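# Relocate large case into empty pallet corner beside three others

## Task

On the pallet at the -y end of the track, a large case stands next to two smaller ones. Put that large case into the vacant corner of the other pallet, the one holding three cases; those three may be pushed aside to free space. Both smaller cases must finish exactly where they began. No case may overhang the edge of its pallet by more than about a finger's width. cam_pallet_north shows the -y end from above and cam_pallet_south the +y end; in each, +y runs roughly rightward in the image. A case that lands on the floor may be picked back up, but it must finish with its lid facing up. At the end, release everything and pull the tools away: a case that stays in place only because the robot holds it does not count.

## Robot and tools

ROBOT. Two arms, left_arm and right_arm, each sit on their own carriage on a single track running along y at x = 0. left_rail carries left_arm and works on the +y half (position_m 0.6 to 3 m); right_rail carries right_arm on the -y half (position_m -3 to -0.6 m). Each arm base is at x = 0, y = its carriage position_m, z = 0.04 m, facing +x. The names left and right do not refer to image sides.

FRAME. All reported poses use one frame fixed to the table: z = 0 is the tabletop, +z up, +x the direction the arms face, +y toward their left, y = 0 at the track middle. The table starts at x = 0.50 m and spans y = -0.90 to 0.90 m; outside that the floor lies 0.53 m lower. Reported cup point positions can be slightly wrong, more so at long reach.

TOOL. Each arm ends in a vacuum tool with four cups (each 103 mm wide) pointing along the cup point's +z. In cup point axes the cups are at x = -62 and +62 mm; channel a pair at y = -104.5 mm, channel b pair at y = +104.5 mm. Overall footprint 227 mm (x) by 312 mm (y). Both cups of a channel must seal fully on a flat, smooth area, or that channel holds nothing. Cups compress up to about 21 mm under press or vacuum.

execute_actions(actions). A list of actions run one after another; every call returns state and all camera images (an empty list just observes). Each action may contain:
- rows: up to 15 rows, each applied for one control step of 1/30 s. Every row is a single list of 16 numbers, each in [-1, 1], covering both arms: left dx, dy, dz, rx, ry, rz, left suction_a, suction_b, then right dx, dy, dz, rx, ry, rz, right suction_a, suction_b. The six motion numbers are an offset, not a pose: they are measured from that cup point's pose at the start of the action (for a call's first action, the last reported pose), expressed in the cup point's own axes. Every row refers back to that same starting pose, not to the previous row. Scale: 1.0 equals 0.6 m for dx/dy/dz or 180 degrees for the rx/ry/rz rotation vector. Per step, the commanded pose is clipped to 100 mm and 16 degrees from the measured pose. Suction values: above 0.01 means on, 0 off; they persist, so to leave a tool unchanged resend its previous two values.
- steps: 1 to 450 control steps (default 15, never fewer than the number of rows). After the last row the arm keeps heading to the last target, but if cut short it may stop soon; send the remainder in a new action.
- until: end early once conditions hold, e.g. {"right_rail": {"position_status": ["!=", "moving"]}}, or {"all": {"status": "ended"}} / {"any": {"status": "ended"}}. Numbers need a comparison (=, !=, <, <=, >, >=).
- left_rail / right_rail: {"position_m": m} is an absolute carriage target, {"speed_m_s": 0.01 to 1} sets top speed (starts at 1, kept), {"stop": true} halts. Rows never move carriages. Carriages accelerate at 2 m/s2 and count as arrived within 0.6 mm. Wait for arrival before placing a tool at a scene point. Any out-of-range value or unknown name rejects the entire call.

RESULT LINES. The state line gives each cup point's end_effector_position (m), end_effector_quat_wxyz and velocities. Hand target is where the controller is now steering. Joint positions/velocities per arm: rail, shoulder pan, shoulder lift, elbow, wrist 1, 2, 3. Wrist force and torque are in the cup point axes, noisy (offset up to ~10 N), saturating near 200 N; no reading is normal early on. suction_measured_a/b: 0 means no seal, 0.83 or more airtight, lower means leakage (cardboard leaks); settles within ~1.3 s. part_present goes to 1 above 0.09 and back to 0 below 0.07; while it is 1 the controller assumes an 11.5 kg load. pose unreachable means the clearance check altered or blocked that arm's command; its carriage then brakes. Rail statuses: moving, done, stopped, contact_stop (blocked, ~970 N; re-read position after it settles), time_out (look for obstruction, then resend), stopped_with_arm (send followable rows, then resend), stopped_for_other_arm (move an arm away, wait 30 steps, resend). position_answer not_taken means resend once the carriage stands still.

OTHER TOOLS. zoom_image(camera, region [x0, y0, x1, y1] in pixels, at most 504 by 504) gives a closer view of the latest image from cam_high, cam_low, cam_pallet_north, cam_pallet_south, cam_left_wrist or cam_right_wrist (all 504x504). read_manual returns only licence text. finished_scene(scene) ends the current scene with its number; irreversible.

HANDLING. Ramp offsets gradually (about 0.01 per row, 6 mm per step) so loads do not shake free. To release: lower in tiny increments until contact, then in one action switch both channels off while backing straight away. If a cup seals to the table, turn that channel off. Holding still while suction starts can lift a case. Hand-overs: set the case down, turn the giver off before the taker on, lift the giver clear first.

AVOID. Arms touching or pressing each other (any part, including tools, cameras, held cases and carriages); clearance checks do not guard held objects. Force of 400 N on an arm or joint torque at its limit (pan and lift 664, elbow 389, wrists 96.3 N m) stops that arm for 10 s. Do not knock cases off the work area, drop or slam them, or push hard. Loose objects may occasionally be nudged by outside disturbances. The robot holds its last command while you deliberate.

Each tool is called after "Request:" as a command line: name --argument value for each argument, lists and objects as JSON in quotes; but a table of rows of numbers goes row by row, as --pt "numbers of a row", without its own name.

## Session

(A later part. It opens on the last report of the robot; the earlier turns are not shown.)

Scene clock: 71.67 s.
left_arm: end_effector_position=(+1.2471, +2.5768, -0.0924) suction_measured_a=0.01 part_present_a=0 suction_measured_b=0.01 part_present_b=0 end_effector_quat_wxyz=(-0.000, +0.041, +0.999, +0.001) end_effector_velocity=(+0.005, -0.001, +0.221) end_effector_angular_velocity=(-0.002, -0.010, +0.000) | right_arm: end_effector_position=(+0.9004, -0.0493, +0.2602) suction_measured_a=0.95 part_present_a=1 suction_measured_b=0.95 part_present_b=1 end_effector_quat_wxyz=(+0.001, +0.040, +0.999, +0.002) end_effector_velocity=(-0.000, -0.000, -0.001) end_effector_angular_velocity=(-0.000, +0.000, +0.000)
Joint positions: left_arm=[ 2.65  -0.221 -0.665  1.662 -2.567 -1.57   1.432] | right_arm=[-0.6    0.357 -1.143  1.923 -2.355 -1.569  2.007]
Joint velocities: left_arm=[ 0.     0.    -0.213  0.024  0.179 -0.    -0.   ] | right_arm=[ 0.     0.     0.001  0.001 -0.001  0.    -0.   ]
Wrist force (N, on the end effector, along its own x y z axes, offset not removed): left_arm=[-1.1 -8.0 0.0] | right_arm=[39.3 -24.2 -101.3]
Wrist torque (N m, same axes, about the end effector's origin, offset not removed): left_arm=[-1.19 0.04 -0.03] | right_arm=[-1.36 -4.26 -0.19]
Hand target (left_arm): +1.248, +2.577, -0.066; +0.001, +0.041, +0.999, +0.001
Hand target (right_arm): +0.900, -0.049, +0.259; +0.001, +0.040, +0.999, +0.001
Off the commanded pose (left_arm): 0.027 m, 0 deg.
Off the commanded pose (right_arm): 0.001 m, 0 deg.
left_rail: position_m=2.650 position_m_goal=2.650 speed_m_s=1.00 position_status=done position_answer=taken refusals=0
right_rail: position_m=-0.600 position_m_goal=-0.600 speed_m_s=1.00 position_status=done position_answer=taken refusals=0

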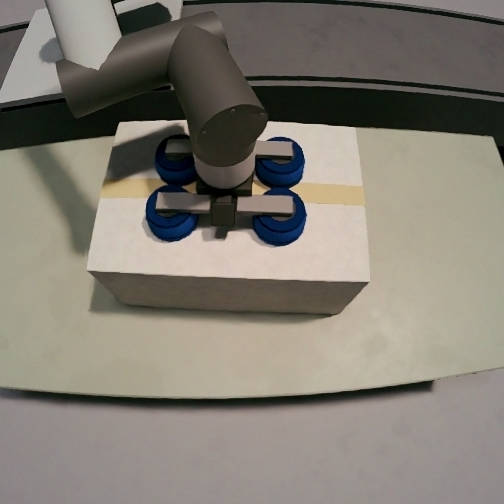

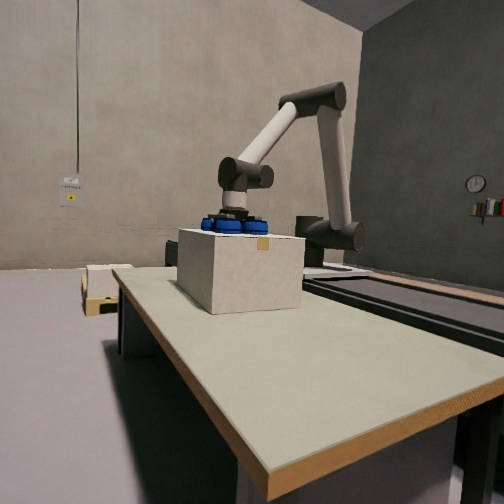

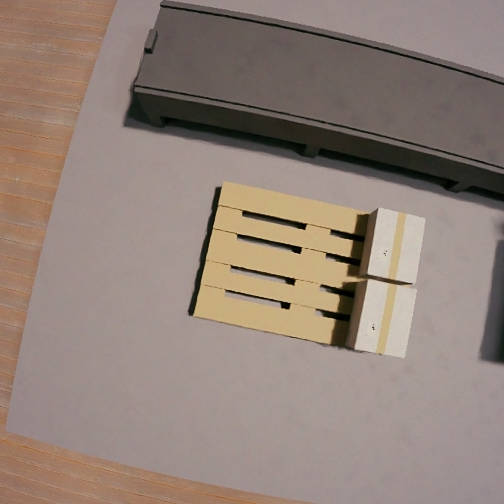

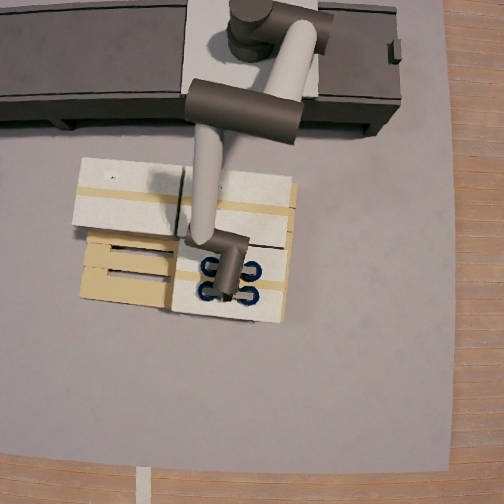

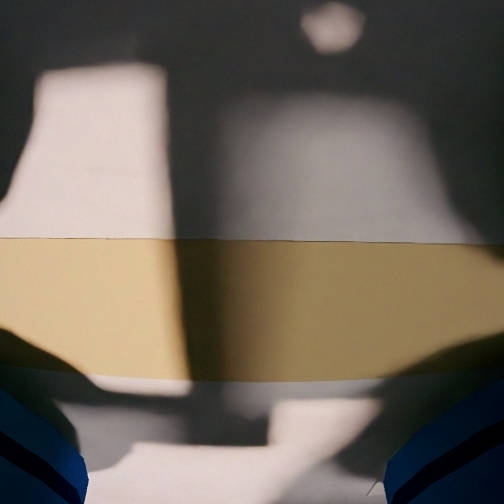

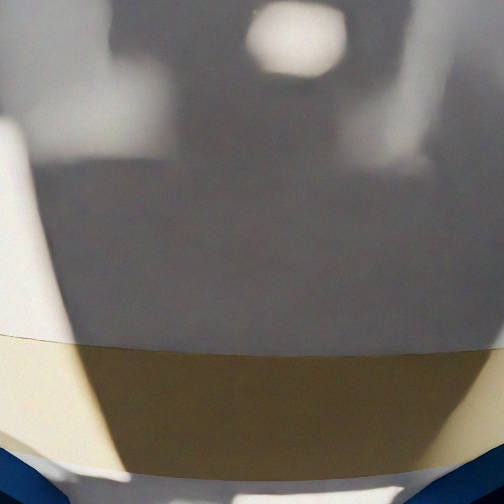

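Request:
execute_actions --actions '[{"rows":[[0,0,-0.05,0,0,0,0,0,0,0,-0.003,0,0,0,0,0],[0.005,-0.01,-0.07,0,0,0,0,0,0,0,-0.007,0,0,0,0,0],[0.015,-0.03,-0.1,0,0,0,0,0,0,0,-0.011,0,0,0,0,0],[0.03,-0.06,-0.13,0,0,0,0,0,0,0,-0.015,0,0,0,0,0],[0.05,-0.1,-0.17,0,0,0,0,0,0,0,-0.02,0,0,0,0,0],[0.4985,-0.994,-0.704,0,0,0,0,0,0,0,-0.025,0,0,0,0,0],[0.4985,-0.994,-0.704,0,0,0,0,0,0,0,-0.03,0,0,0,0,0],[0.4985,-0.994,-0.704,0,0,0,0,0,0,0,-0.036,0,0,0,0,0],[0.4985,-0.994,-0.704,0,0,0,0,0,0,0,-0.045,0,0,0,0,0],[0.4985,-0.994,-0.704,0,0,0,0,0,0,0,-0.06,0,0,0,0,0],[0.4985,-0.994,-0.704,0,0,0,0,0,0,0,-0.08,0,0,0,0,0],[0.4985,-0.994,-0.704,0,0,0,0,0,0,0,-0.11,0,0,0,0,0],[0.4985,-0.994,-0.704,0,0,0,0,0,0,0,-0.15,0,0,0,0,0],[0.4985,-0.994,-0.704,0,0,0,0,0,0,0,-0.2,0,0,0,0,0]],"steps":22},{"right_rail":{"position_m":-2.0},"left_rail":{"position_m":0.6},"steps":24}]'

Scene clock: 83.13 s.
left_arm: end_effector_position=(+0.9093, +1.4982, +0.3219) suction_measured_a=0.01 part_present_a=0 suction_measured_b=0.01 part_present_b=0 end_effector_quat_wxyz=(+0.001, +0.042, +0.999, -0.001) end_effector_velocity=(-0.081, -1.131, +0.088) end_effector_angular_velocity=(+0.014, +0.006, +0.010) | right_arm: end_effector_position=(+0.9002, -0.5709, +0.3802) suction_measured_a=0.00 part_present_a=0 suction_measured_b=0.00 part_present_b=0 end_effector_quat_wxyz=(+0.001, +0.040, +0.999, +0.002) end_effector_velocity=(+0.000, -1.000, +0.000) end_effector_angular_velocity=(+0.000, -0.000, +0.000)
Joint positions: left_arm=[ 2.129 -0.789 -1.145  1.813 -2.241 -1.571  0.865] | right_arm=[-1.121  0.357 -1.238  1.857 -2.193 -1.569  2.007]
Joint velocities: left_arm=[-0.999 -0.14  -0.055 -0.069  0.138  0.006 -0.149] | right_arm=[-1. -0. -0. -0.  0. -0. -0.]
Wrist force (N, on the end effector, along its own x y z axes, offset not removed): left_arm=[1.2 -7.1 -5.9] | right_arm=[2.6 -6.6 -3.8]
Wrist torque (N m, same axes, about the end effector's origin, offset not removed): left_arm=[-0.92 -0.07 0.02] | right_arm=[-1.11 -0.28 0.32]
Hand target (left_arm): +0.901, +1.440, +0.330; +0.000, +0.041, +0.999, +0.000
Hand target (right_arm): +0.900, -0.616, +0.380; +0.001, +0.040, +0.999, +0.002
Off the commanded pose (left_arm): 0.018 m, 0 deg.
Off the commanded pose (right_arm): 0.000 m, 0 deg.
left_rail: position_m=2.129 position_m_goal=0.600 speed_m_s=1.00 position_status=moving position_answer=taken refusals=0
right_rail: position_m=-1.121 position_m_goal=-2.000 speed_m_s=1.00 position_status=moving position_answer=taken refusals=0

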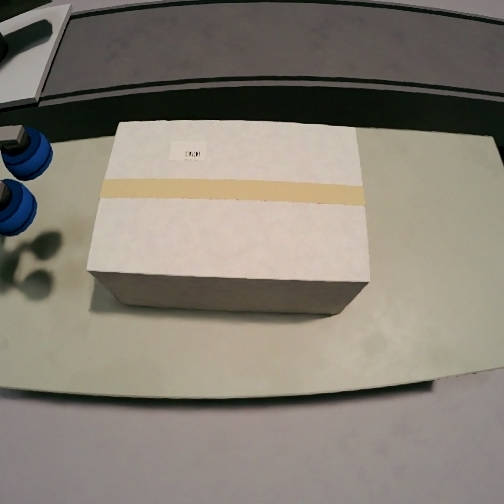

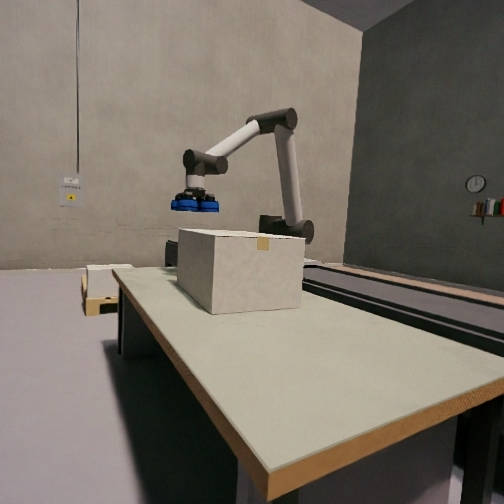

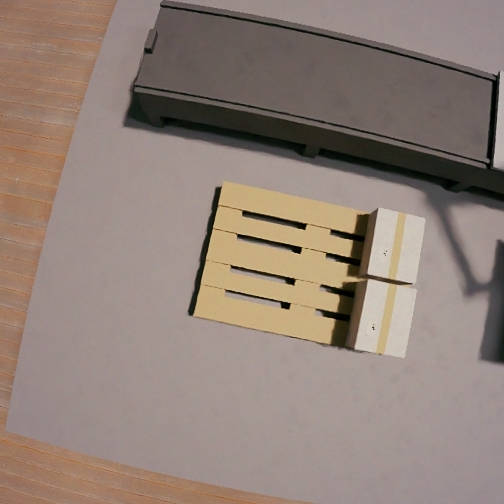

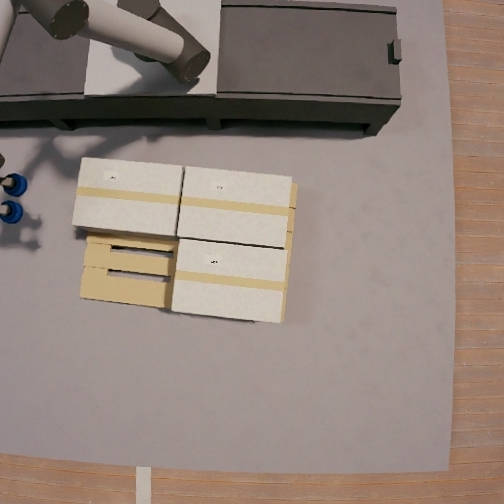

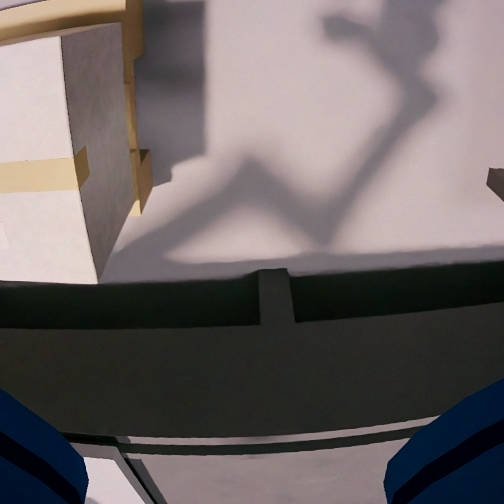

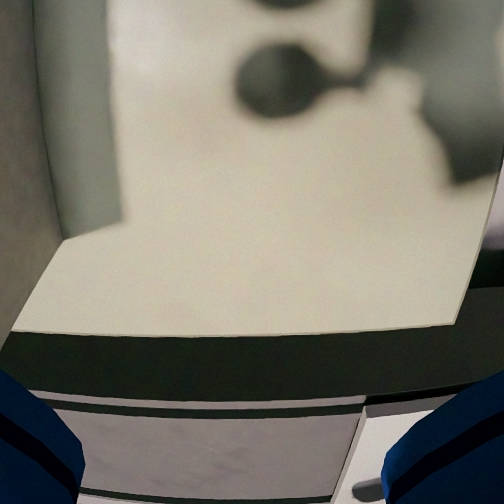

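Request:
zoom_image --camera "cam_pallet_south" --region '[60, 140, 320, 340]'

Request:
execute_actions --actions '[]'

Region (60, 140, 320, 340) of cam_pallet_south's 504x504 image, scaled by 1.938, with more detail than that image has; it fills the top 388 rows of this view, and the rest is white.

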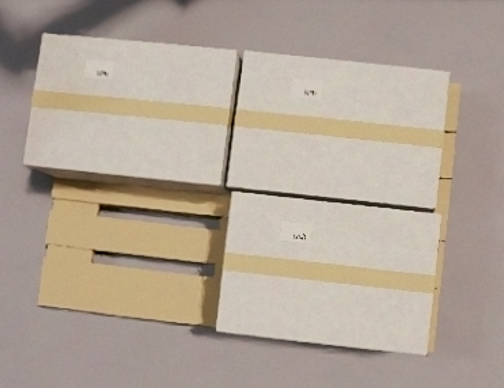

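Scene clock: 84.73 s.
left_arm: end_effector_position=(+0.9013, -0.0114, +0.3305) suction_measured_a=0.01 part_present_a=0 suction_measured_b=0.01 part_present_b=0 end_effector_quat_wxyz=(+0.000, +0.041, +0.999, +0.000) end_effector_velocity=(-0.000, -0.361, -0.000) end_effector_angular_velocity=(-0.000, +0.000, -0.000) | right_arm: end_effector_position=(+0.9002, -1.4498, +0.3803) suction_measured_a=0.00 part_present_a=0 suction_measured_b=0.00 part_present_b=0 end_effector_quat_wxyz=(+0.001, +0.040, +0.999, +0.002) end_effector_velocity=(-0.000, +0.000, +0.000) end_effector_angular_velocity=(+0.000, -0.000, +0.000)
Joint positions: left_arm=[ 0.632 -0.803 -1.15   1.805 -2.226 -1.57   0.85 ] | right_arm=[-2.     0.357 -1.238  1.857 -2.193 -1.569  2.007]
Joint velocities: left_arm=[-0.361 -0.     0.    -0.    -0.    -0.    -0.   ] | right_arm=[ 0.  0. -0.  0.  0. -0.  0.]
Wrist force (N, on the end effector, along its own x y z axes, offset not removed): left_arm=[-0.7 -10.8 -0.7] | right_arm=[4.8 -3.1 -3.7]
Wrist torque (N m, same axes, about the end effector's origin, offset not removed): left_arm=[-1.42 0.08 -0.02] | right_arm=[-0.54 -0.46 0.45]
Hand target (left_arm): +0.901, -0.026, +0.330; +0.000, +0.041, +0.999, +0.000
Hand target (right_arm): +0.900, -1.450, +0.380; +0.001, +0.040, +0.999, +0.002
Off the commanded pose (left_arm): 0.001 m, 0 deg.
Off the commanded pose (right_arm): 0.000 m, 0 deg.
left_rail: position_m=0.632 position_m_goal=0.600 speed_m_s=1.00 position_status=moving position_answer=taken refusals=0
right_rail: position_m=-2.000 position_m_goal=-2.000 speed_m_s=1.00 position_status=done position_answer=taken refusals=0

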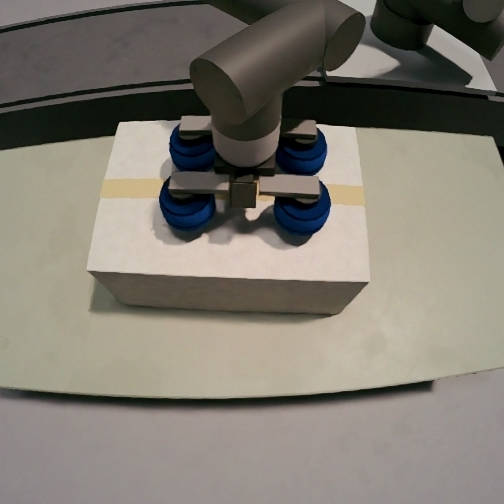

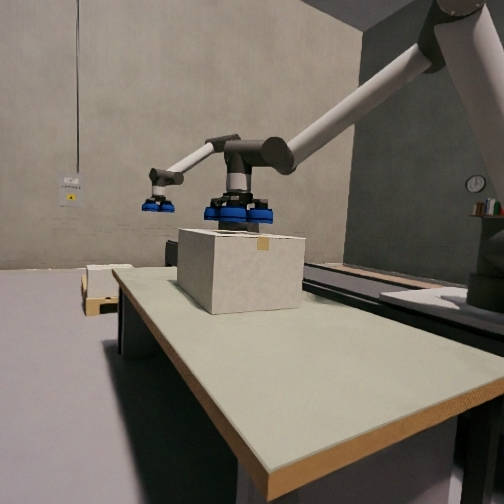

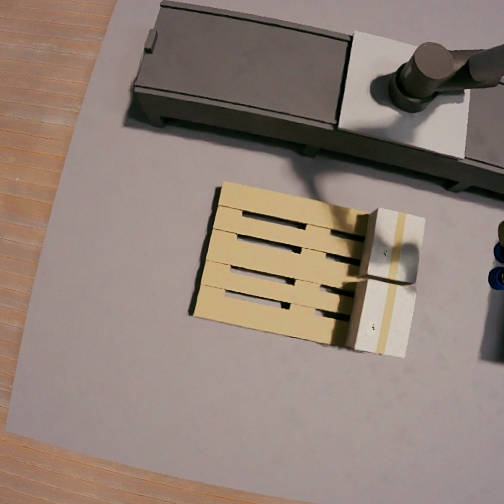

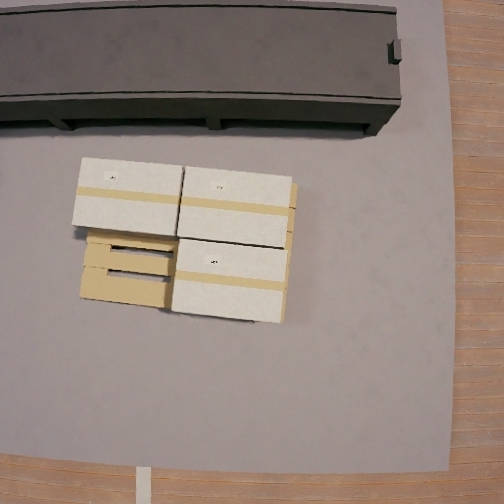

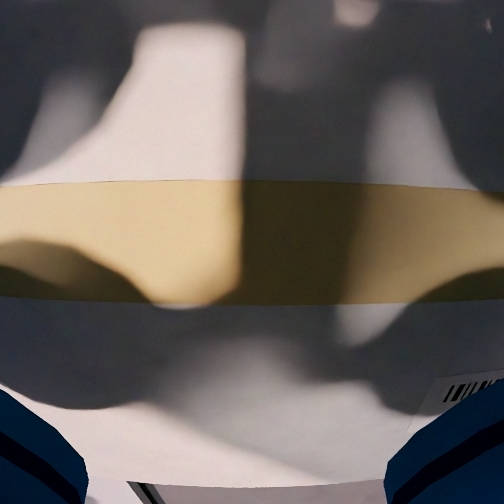

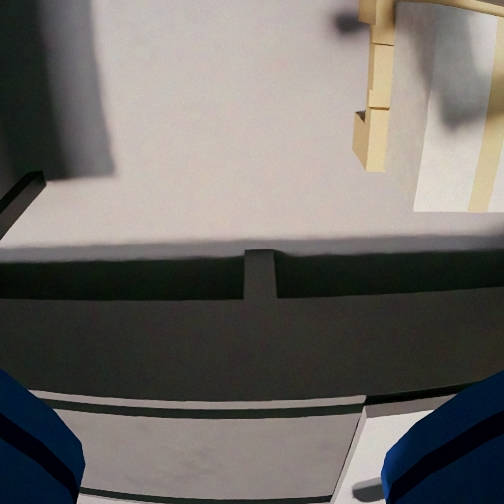

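Request:
execute_actions --actions '[{"steps":30,"until":{"all":{"status":"ended"}}},{"rows":[[0.004,0,0.012,0,0,0,1,1,0,0,0,0,0,0,0,0],[0.008,0,0.028,0,0,0,1,1,0,0,0,0,0,0,0,0],[0.01,0,0.044,0,0,0,1,1,0,0,0,0,0,0,0,0],[0.01,0,0.058,0,0,0,1,1,0,0,0,0,0,0,0,0],[0.01,0,0.069,0,0,0,1,1,0,0,0,0,0,0,0,0],[0.01,0,0.077,0,0,0,1,1,0,0,0,0,0,0,0,0],[0.01,0,0.084,0,0,0,1,1,0,0,0,0,0,0,0,0],[0.01,0,0.09,0,0,0,1,1,0,0,0,0,0,0,0,0],[0.01,0,0.096,0,0,0,1,1,0,0,0,0,0,0,0,0],[0.01,0,0.102,0,0,0,1,1,0,0,0,0,0,0,0,0],[0.01,0,0.107,0,0,0,1,1,0,0,0,0,0,0,0,0]],"steps":20}]'

Request:
zoom_image --camera "cam_high" --region '[70, 100, 390, 330]'

Scene clock: 92.20 s.
left_arm: end_effector_position=(+0.8952, -0.0430, +0.2669) suction_measured_a=0.80 part_present_a=1 suction_measured_b=0.79 part_present_b=1 end_effector_quat_wxyz=(+0.000, +0.041, +0.999, +0.000) end_effector_velocity=(+0.005, -0.003, -0.004) end_effector_angular_velocity=(-0.005, -0.012, -0.000) | right_arm: end_effector_position=(+0.9002, -1.4497, +0.3802) suction_measured_a=0.00 part_present_a=0 suction_measured_b=0.00 part_present_b=0 end_effector_quat_wxyz=(+0.001, +0.040, +0.999, +0.002) end_effector_velocity=(+0.000, -0.000, -0.000) end_effector_angular_velocity=(-0.000, +0.000, -0.000)
Joint positions: left_arm=[ 0.6   -0.806 -1.106  1.846 -2.311 -1.57   0.846] | right_arm=[-2.     0.357 -1.238  1.857 -2.193 -1.569  2.007]
Joint velocities: left_arm=[ 0.     0.     0.006 -0.    -0.018  0.005 -0.   ] | right_arm=[ 0. -0.  0. -0.  0.  0. -0.]
Wrist force (N, on the end effector, along its own x y z axes, offset not removed): left_arm=[-4.2 -16.3 33.5] | right_arm=[3.7 -4.0 -1.7]
Wrist torque (N m, same axes, about the end effector's origin, offset not removed): left_arm=[5.77 -1.40 1.61] | right_arm=[-0.68 -0.36 0.31]
Hand target (left_arm): +0.895, -0.043, +0.266; +0.000, +0.041, +0.999, +0.000
Hand target (right_arm): +0.900, -1.450, +0.380; +0.001, +0.040, +0.999, +0.002
Off the commanded pose (left_arm): 0.001 m, 0 deg.
Off the commanded pose (right_arm): 0.000 m, 0 deg.
left_rail: position_m=0.600 position_m_goal=0.600 speed_m_s=1.00 position_status=done position_answer=taken refusals=0
right_rail: position_m=-2.000 position_m_goal=-2.000 speed_m_s=1.00 position_status=done position_answer=taken refusals=0

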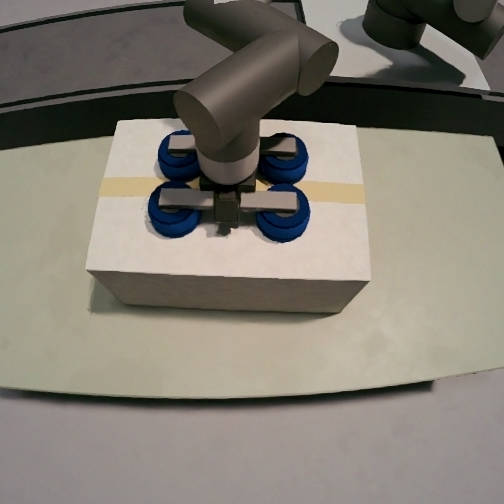

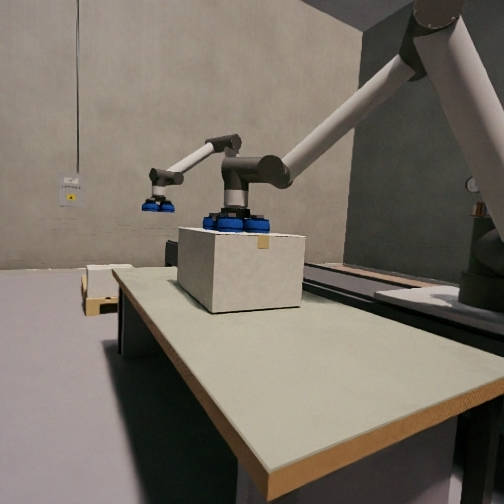

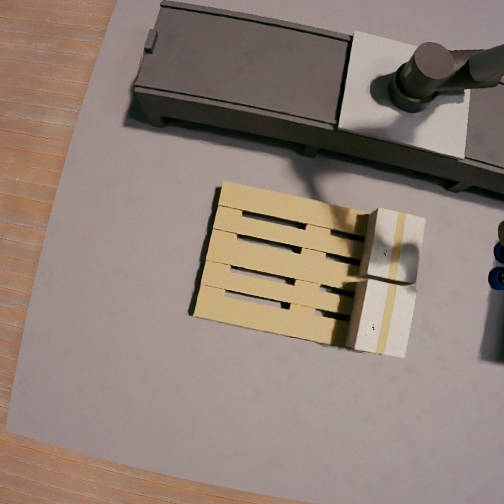

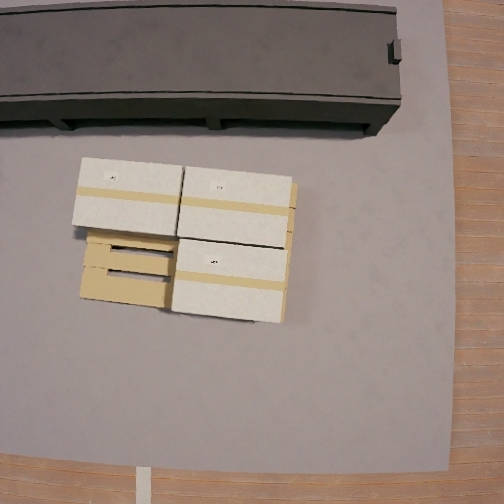

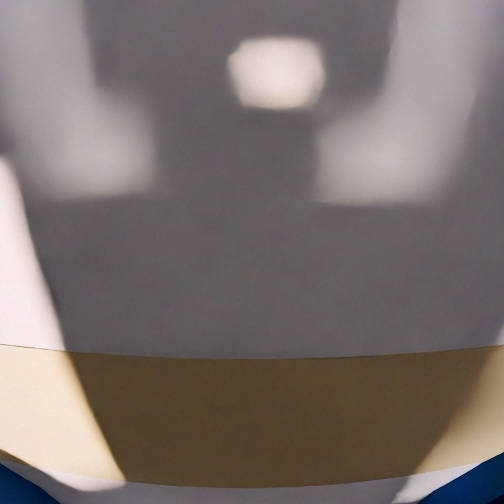

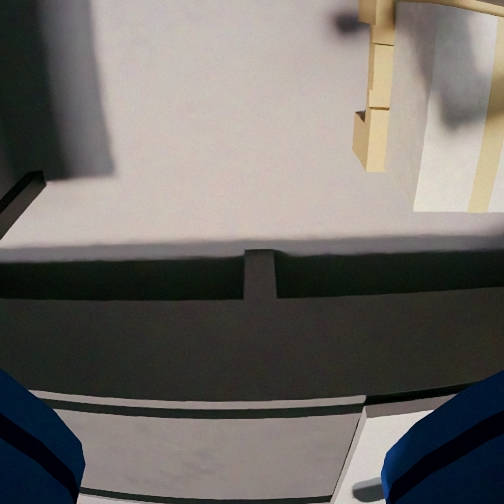

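Region (70, 100, 390, 330) of cam_high's 504x504 image, scaled by 1.575, with more detail than that image has; it fills the top 362 rows of this view, and the rest is white.

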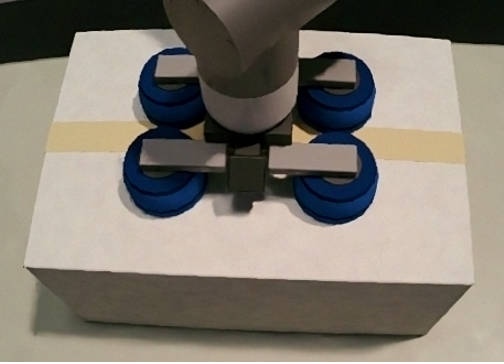

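Request:
execute_actions --actions '[{"rows":[[0,0,-0.006,0,0,0,1,1,0,0,0,0,0,0,0,0],[0,0,-0.016,0,0,0,1,1,0,0,0,0,0,0,0,0],[-0.005,0.005,-0.03,0,0,0,1,1,0,0,0,0,0,0,0,0],[-0.015,0.014,-0.045,0,0,0,1,1,0,0,0,0,0,0,0,0],[-0.03,0.028,-0.06,0,0,0,1,1,0,0,0,0,0,0,0,0],[-0.05,0.047,-0.072,0,0,0,1,1,0,0,0,0,0,0,0,0],[-0.075,0.07,-0.08,0,0,0,1,1,0,0,0,0,0,0,0,0],[-0.105,0.098,-0.08,0,0,0,1,1,0,0,0,0,0,0,0,0],[-0.14,0.13,-0.08,0,0,0,1,1,0,0,0,0,0,0,0,0],[-0.517,0.484,-0.08,0,0,0,1,1,0,0,0,0,0,0,0,0]],"steps":36},{"left_rail":{"position_m":2.35},"steps":2}]'

Scene clock: 103.63 s.
left_arm: end_effector_position=(+1.2264, +0.2219, +0.3144) suction_measured_a=1.00 part_present_a=1 suction_measured_b=1.00 part_present_b=1 end_effector_quat_wxyz=(-0.000, +0.041, +0.999, +0.000) end_effector_velocity=(+0.013, +0.055, +0.001) end_effector_angular_velocity=(-0.011, +0.002, -0.007) | right_arm: end_effector_position=(+0.9002, -1.4497, +0.3802) suction_measured_a=0.00 part_present_a=0 suction_measured_b=0.00 part_present_b=0 end_effector_quat_wxyz=(+0.001, +0.040, +0.999, +0.002) end_effector_velocity=(-0.000, +0.000, +0.000) end_effector_angular_velocity=(+0.000, -0.000, -0.000)
Joint positions: left_arm=[ 0.601 -0.457 -0.968  1.522 -2.124 -1.57   1.196] | right_arm=[-2.     0.357 -1.238  1.857 -2.193 -1.569  2.007]
Joint velocities: left_arm=[ 0.06   0.004  0.013 -0.024  0.008 -0.011  0.01 ] | right_arm=[ 0.  0. -0. -0.  0. -0.  0.]
Wrist force (N, on the end effector, along its own x y z axes, offset not removed): left_arm=[-3.2 -19.0 32.3] | right_arm=[3.6 -5.1 -2.0]
Wrist torque (N m, same axes, about the end effector's origin, offset not removed): left_arm=[4.95 -1.28 -0.09] | right_arm=[-0.83 -0.32 0.36]
Hand target (left_arm): +1.228, +0.228, +0.314; -0.000, +0.041, +0.999, +0.000
Hand target (right_arm): +0.900, -1.450, +0.380; +0.001, +0.040, +0.999, +0.002
Off the commanded pose (left_arm): 0.002 m, 0 deg.
Off the commanded pose (right_arm): 0.000 m, 0 deg.
left_rail: position_m=0.601 position_m_goal=2.350 speed_m_s=1.00 position_status=moving position_answer=taken refusals=0
right_rail: position_m=-2.000 position_m_goal=-2.000 speed_m_s=1.00 position_status=done position_answer=taken refusals=0

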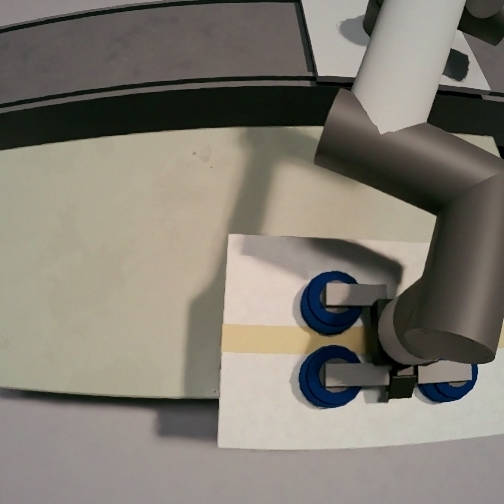

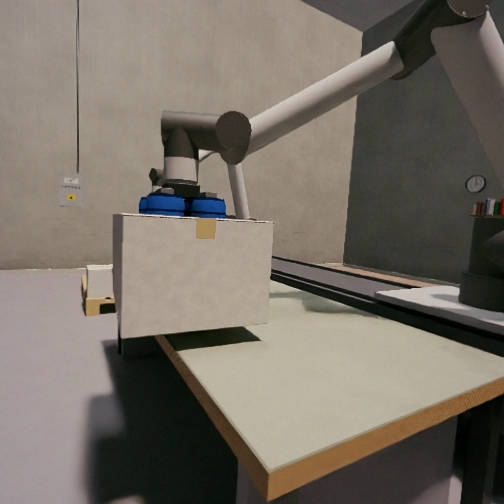

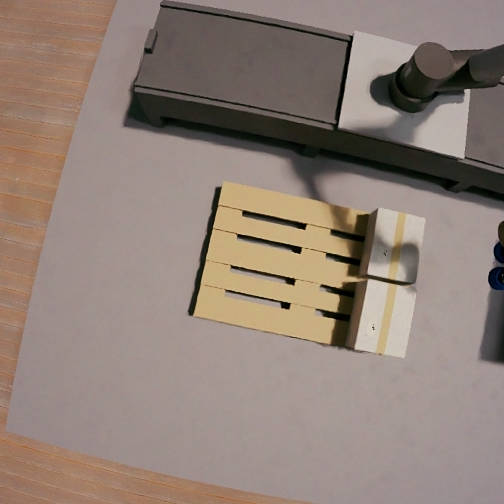

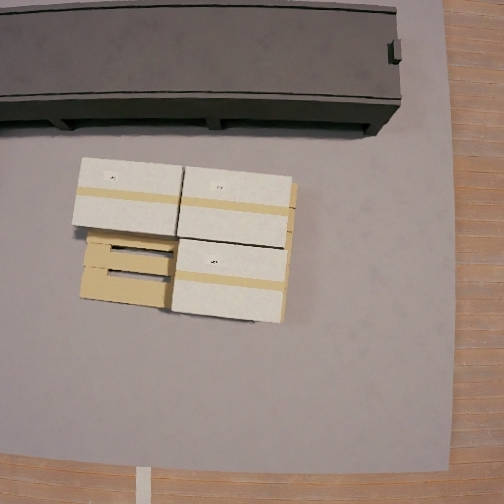

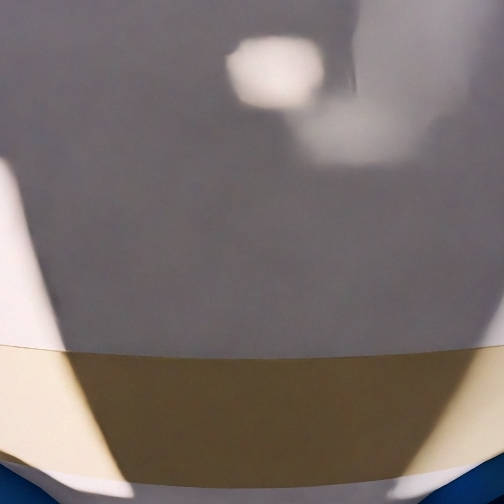

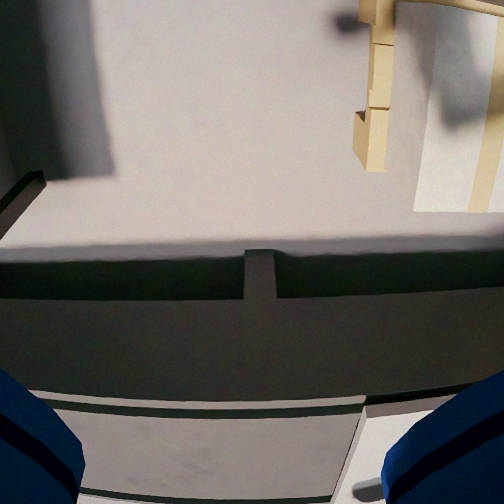

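The carriage is driving; I'll check the state once it has arrived before lowering the case between its neighbours, since the clearances there are only about four to five centimetres on each side and I want to confirm nothing has shifted on the pallet in the meantime.

Request:
execute_actions --actions '[]'

Scene clock: 106.20 s.
left_arm: end_effector_position=(+1.2278, +1.9713, +0.3145) suction_measured_a=1.00 part_present_a=1 suction_measured_b=1.00 part_present_b=1 end_effector_quat_wxyz=(-0.000, +0.041, +0.999, +0.000) end_effector_velocity=(+0.000, +0.000, -0.000) end_effector_angular_velocity=(+0.001, -0.000, -0.000) | right_arm: end_effector_position=(+0.9002, -1.4497, +0.3802) suction_measured_a=0.00 part_present_a=0 suction_measured_b=0.00 part_present_b=0 end_effector_quat_wxyz=(+0.001, +0.040, +0.999, +0.002) end_effector_velocity=(+0.000, -0.000, -0.000) end_effector_angular_velocity=(-0.000, +0.000, -0.000)
Joint positions: left_arm=[ 2.35  -0.456 -0.966  1.519 -2.123 -1.57   1.196] | right_arm=[-2.     0.357 -1.238  1.857 -2.193 -1.569  2.007]
Joint velocities: left_arm=[ 0.     0.     0.    -0.    -0.     0.001  0.   ] | right_arm=[ 0. -0.  0.  0. -0. -0.  0.]
Wrist force (N, on the end effector, along its own x y z axes, offset not removed): left_arm=[-0.2 -2.0 33.9] | right_arm=[1.8 -8.9 -2.3]
Wrist torque (N m, same axes, about the end effector's origin, offset not removed): left_arm=[4.18 -0.39 -0.03] | right_arm=[-1.28 -0.15 0.35]
Hand target (left_arm): +1.228, +1.972, +0.314; -0.000, +0.041, +0.999, +0.000
Hand target (right_arm): +0.900, -1.450, +0.380; +0.001, +0.040, +0.999, +0.002
Off the commanded pose (left_arm): 0.001 m, 0 deg.
Off the commanded pose (right_arm): 0.000 m, 0 deg.
left_rail: position_m=2.350 position_m_goal=2.350 speed_m_s=1.00 position_status=done position_answer=taken refusals=0
right_rail: position_m=-2.000 position_m_goal=-2.000 speed_m_s=1.00 position_status=done position_answer=taken refusals=0

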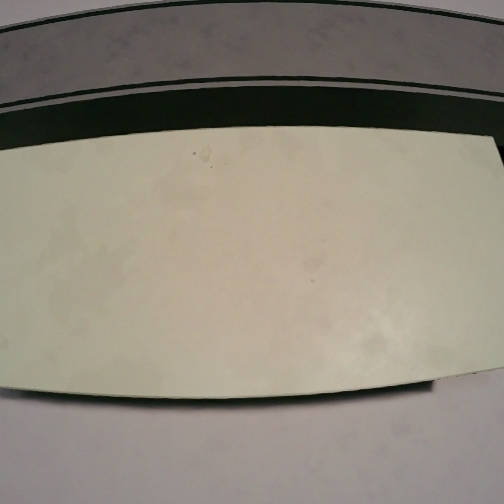

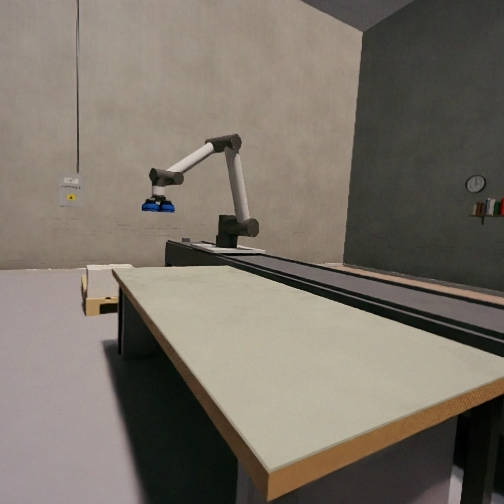

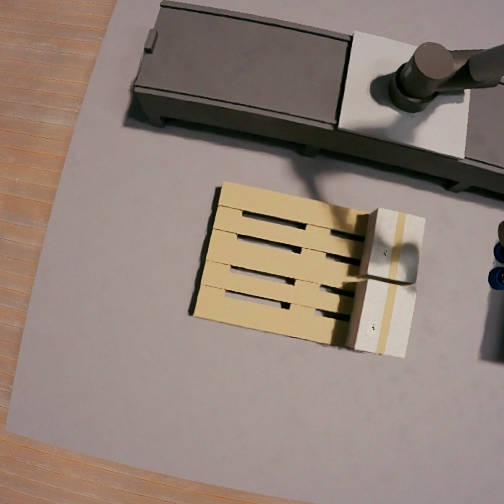

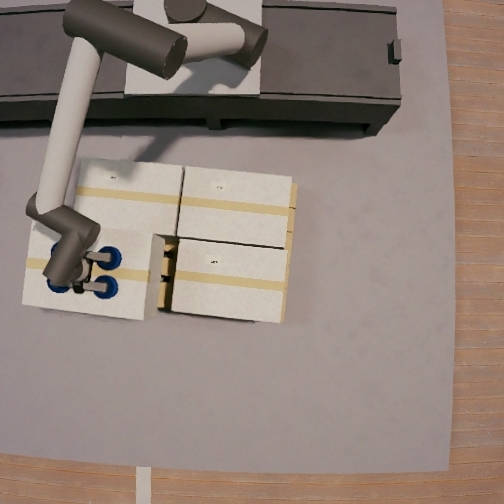

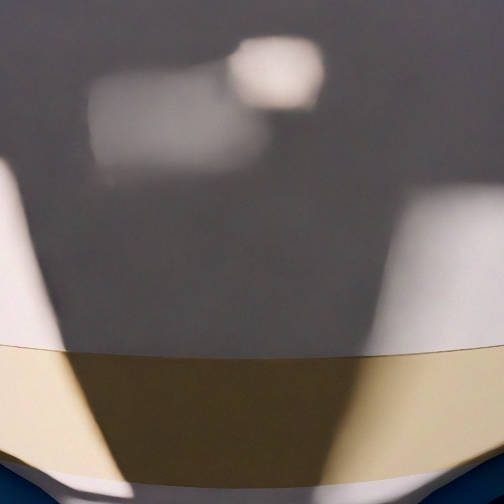

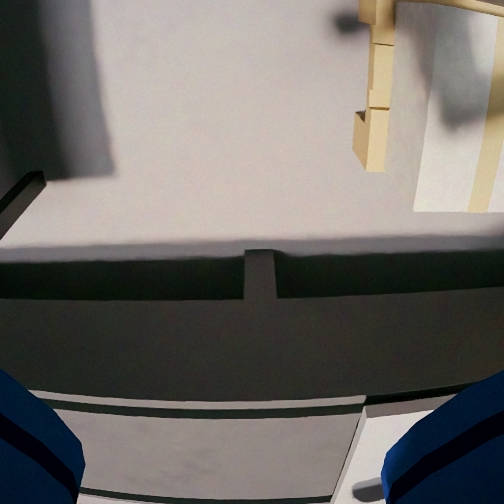

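Descend to z ≈ -0.105.

Request:
execute_actions --actions '[{"rows":[[0,0,0.01,0,0,0,1,1,0,0,0,0,0,0,0,0],[0,0,0.025,0,0,0,1,1,0,0,0,0,0,0,0,0],[0,0,0.045,0,0,0,1,1,0,0,0,0,0,0,0,0],[0,0,0.07,0,0,0,1,1,0,0,0,0,0,0,0,0],[0,0,0.1,0,0,0,1,1,0,0,0,0,0,0,0,0],[0,0,0.135,0,0,0,1,1,0,0,0,0,0,0,0,0],[0,0,0.175,0,0,0,1,1,0,0,0,0,0,0,0,0],[0,0,0.215,0,0,0,1,1,0,0,0,0,0,0,0,0],[0,0,0.7,0,0,0,1,1,0,0,0,0,0,0,0,0]],"steps":36}]'

Request:
zoom_image --camera "cam_pallet_south" --region '[40, 190, 220, 330]'

Scene clock: 111.57 s.
left_arm: end_effector_position=(+1.2270, +1.9711, -0.1042) suction_measured_a=1.00 part_present_a=1 suction_measured_b=1.00 part_present_b=1 end_effector_quat_wxyz=(-0.000, +0.041, +0.999, +0.000) end_effector_velocity=(+0.005, -0.001, -0.011) end_effector_angular_velocity=(-0.001, -0.002, +0.000) | right_arm: end_effector_position=(+0.9002, -1.4497, +0.3802) suction_measured_a=0.00 part_present_a=0 suction_measured_b=0.00 part_present_b=0 end_effector_quat_wxyz=(+0.001, +0.040, +0.999, +0.002) end_effector_velocity=(+0.000, -0.000, +0.000) end_effector_angular_velocity=(-0.000, -0.000, -0.000)
Joint positions: left_arm=[ 2.35  -0.457 -0.631  1.599 -2.539 -1.57   1.196] | right_arm=[-2.     0.357 -1.238  1.857 -2.193 -1.569  2.007]
Joint velocities: left_arm=[ 0.     0.001  0.014 -0.01  -0.006  0.     0.001] | right_arm=[ 0.  0. -0. -0. -0. -0.  0.]
Wrist force (N, on the end effector, along its own x y z axes, offset not removed): left_arm=[-2.1 -4.1 33.7] | right_arm=[4.4 -5.8 -2.7]
Wrist torque (N m, same axes, about the end effector's origin, offset not removed): left_arm=[4.32 -0.36 0.02] | right_arm=[-0.89 -0.34 0.42]
Hand target (left_arm): +1.227, +1.971, -0.106; -0.000, +0.041, +0.999, +0.000
Hand target (right_arm): +0.900, -1.450, +0.380; +0.001, +0.040, +0.999, +0.002
Off the commanded pose (left_arm): 0.002 m, 0 deg.
Off the commanded pose (right_arm): 0.000 m, 0 deg.
left_rail: position_m=2.350 position_m_goal=2.350 speed_m_s=1.00 position_status=done position_answer=taken refusals=0
right_rail: position_m=-2.000 position_m_goal=-2.000 speed_m_s=1.00 position_status=done position_answer=taken refusals=0

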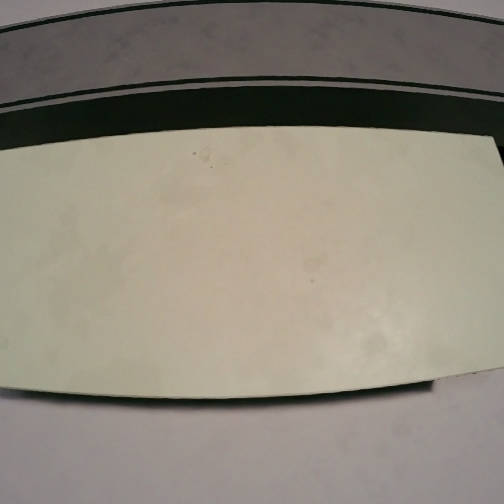

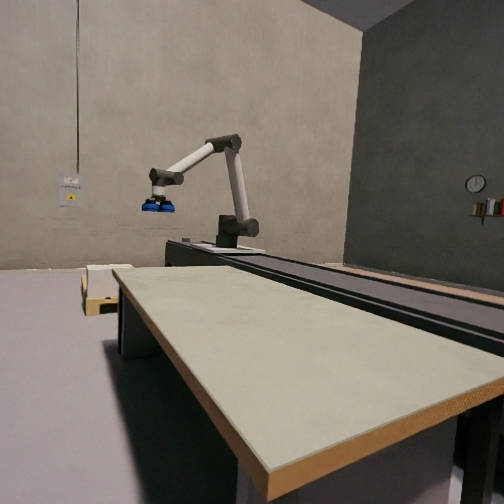

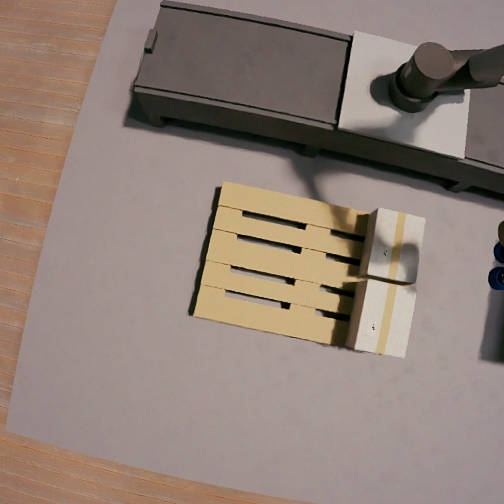

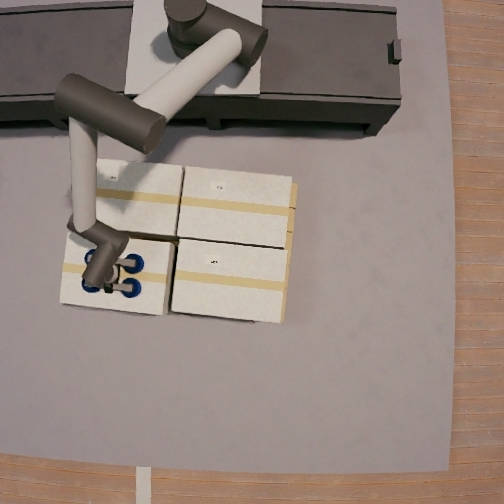

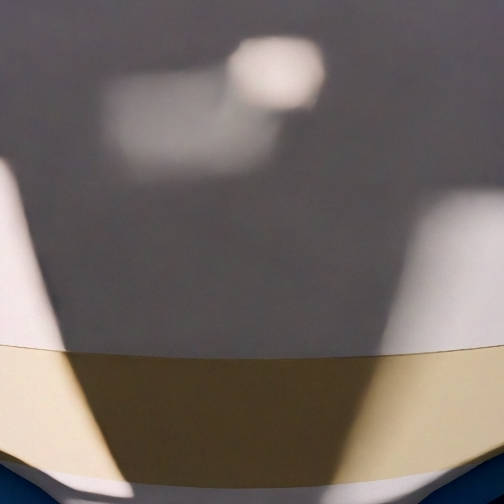

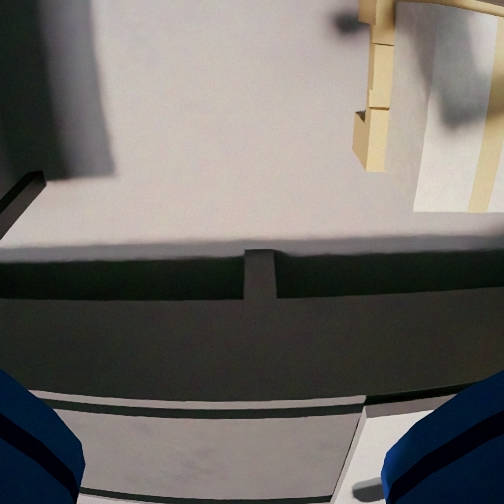

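Region (40, 190, 220, 330) of cam_pallet_south's 504x504 image, scaled by 2.800, with more detail than that image has.

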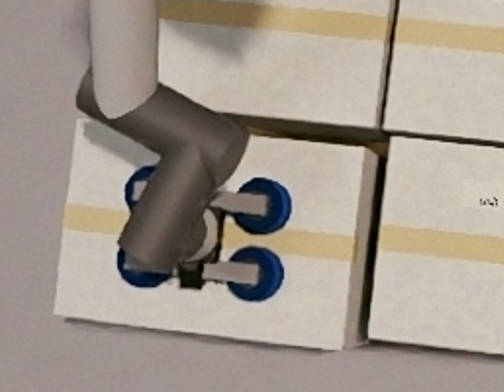

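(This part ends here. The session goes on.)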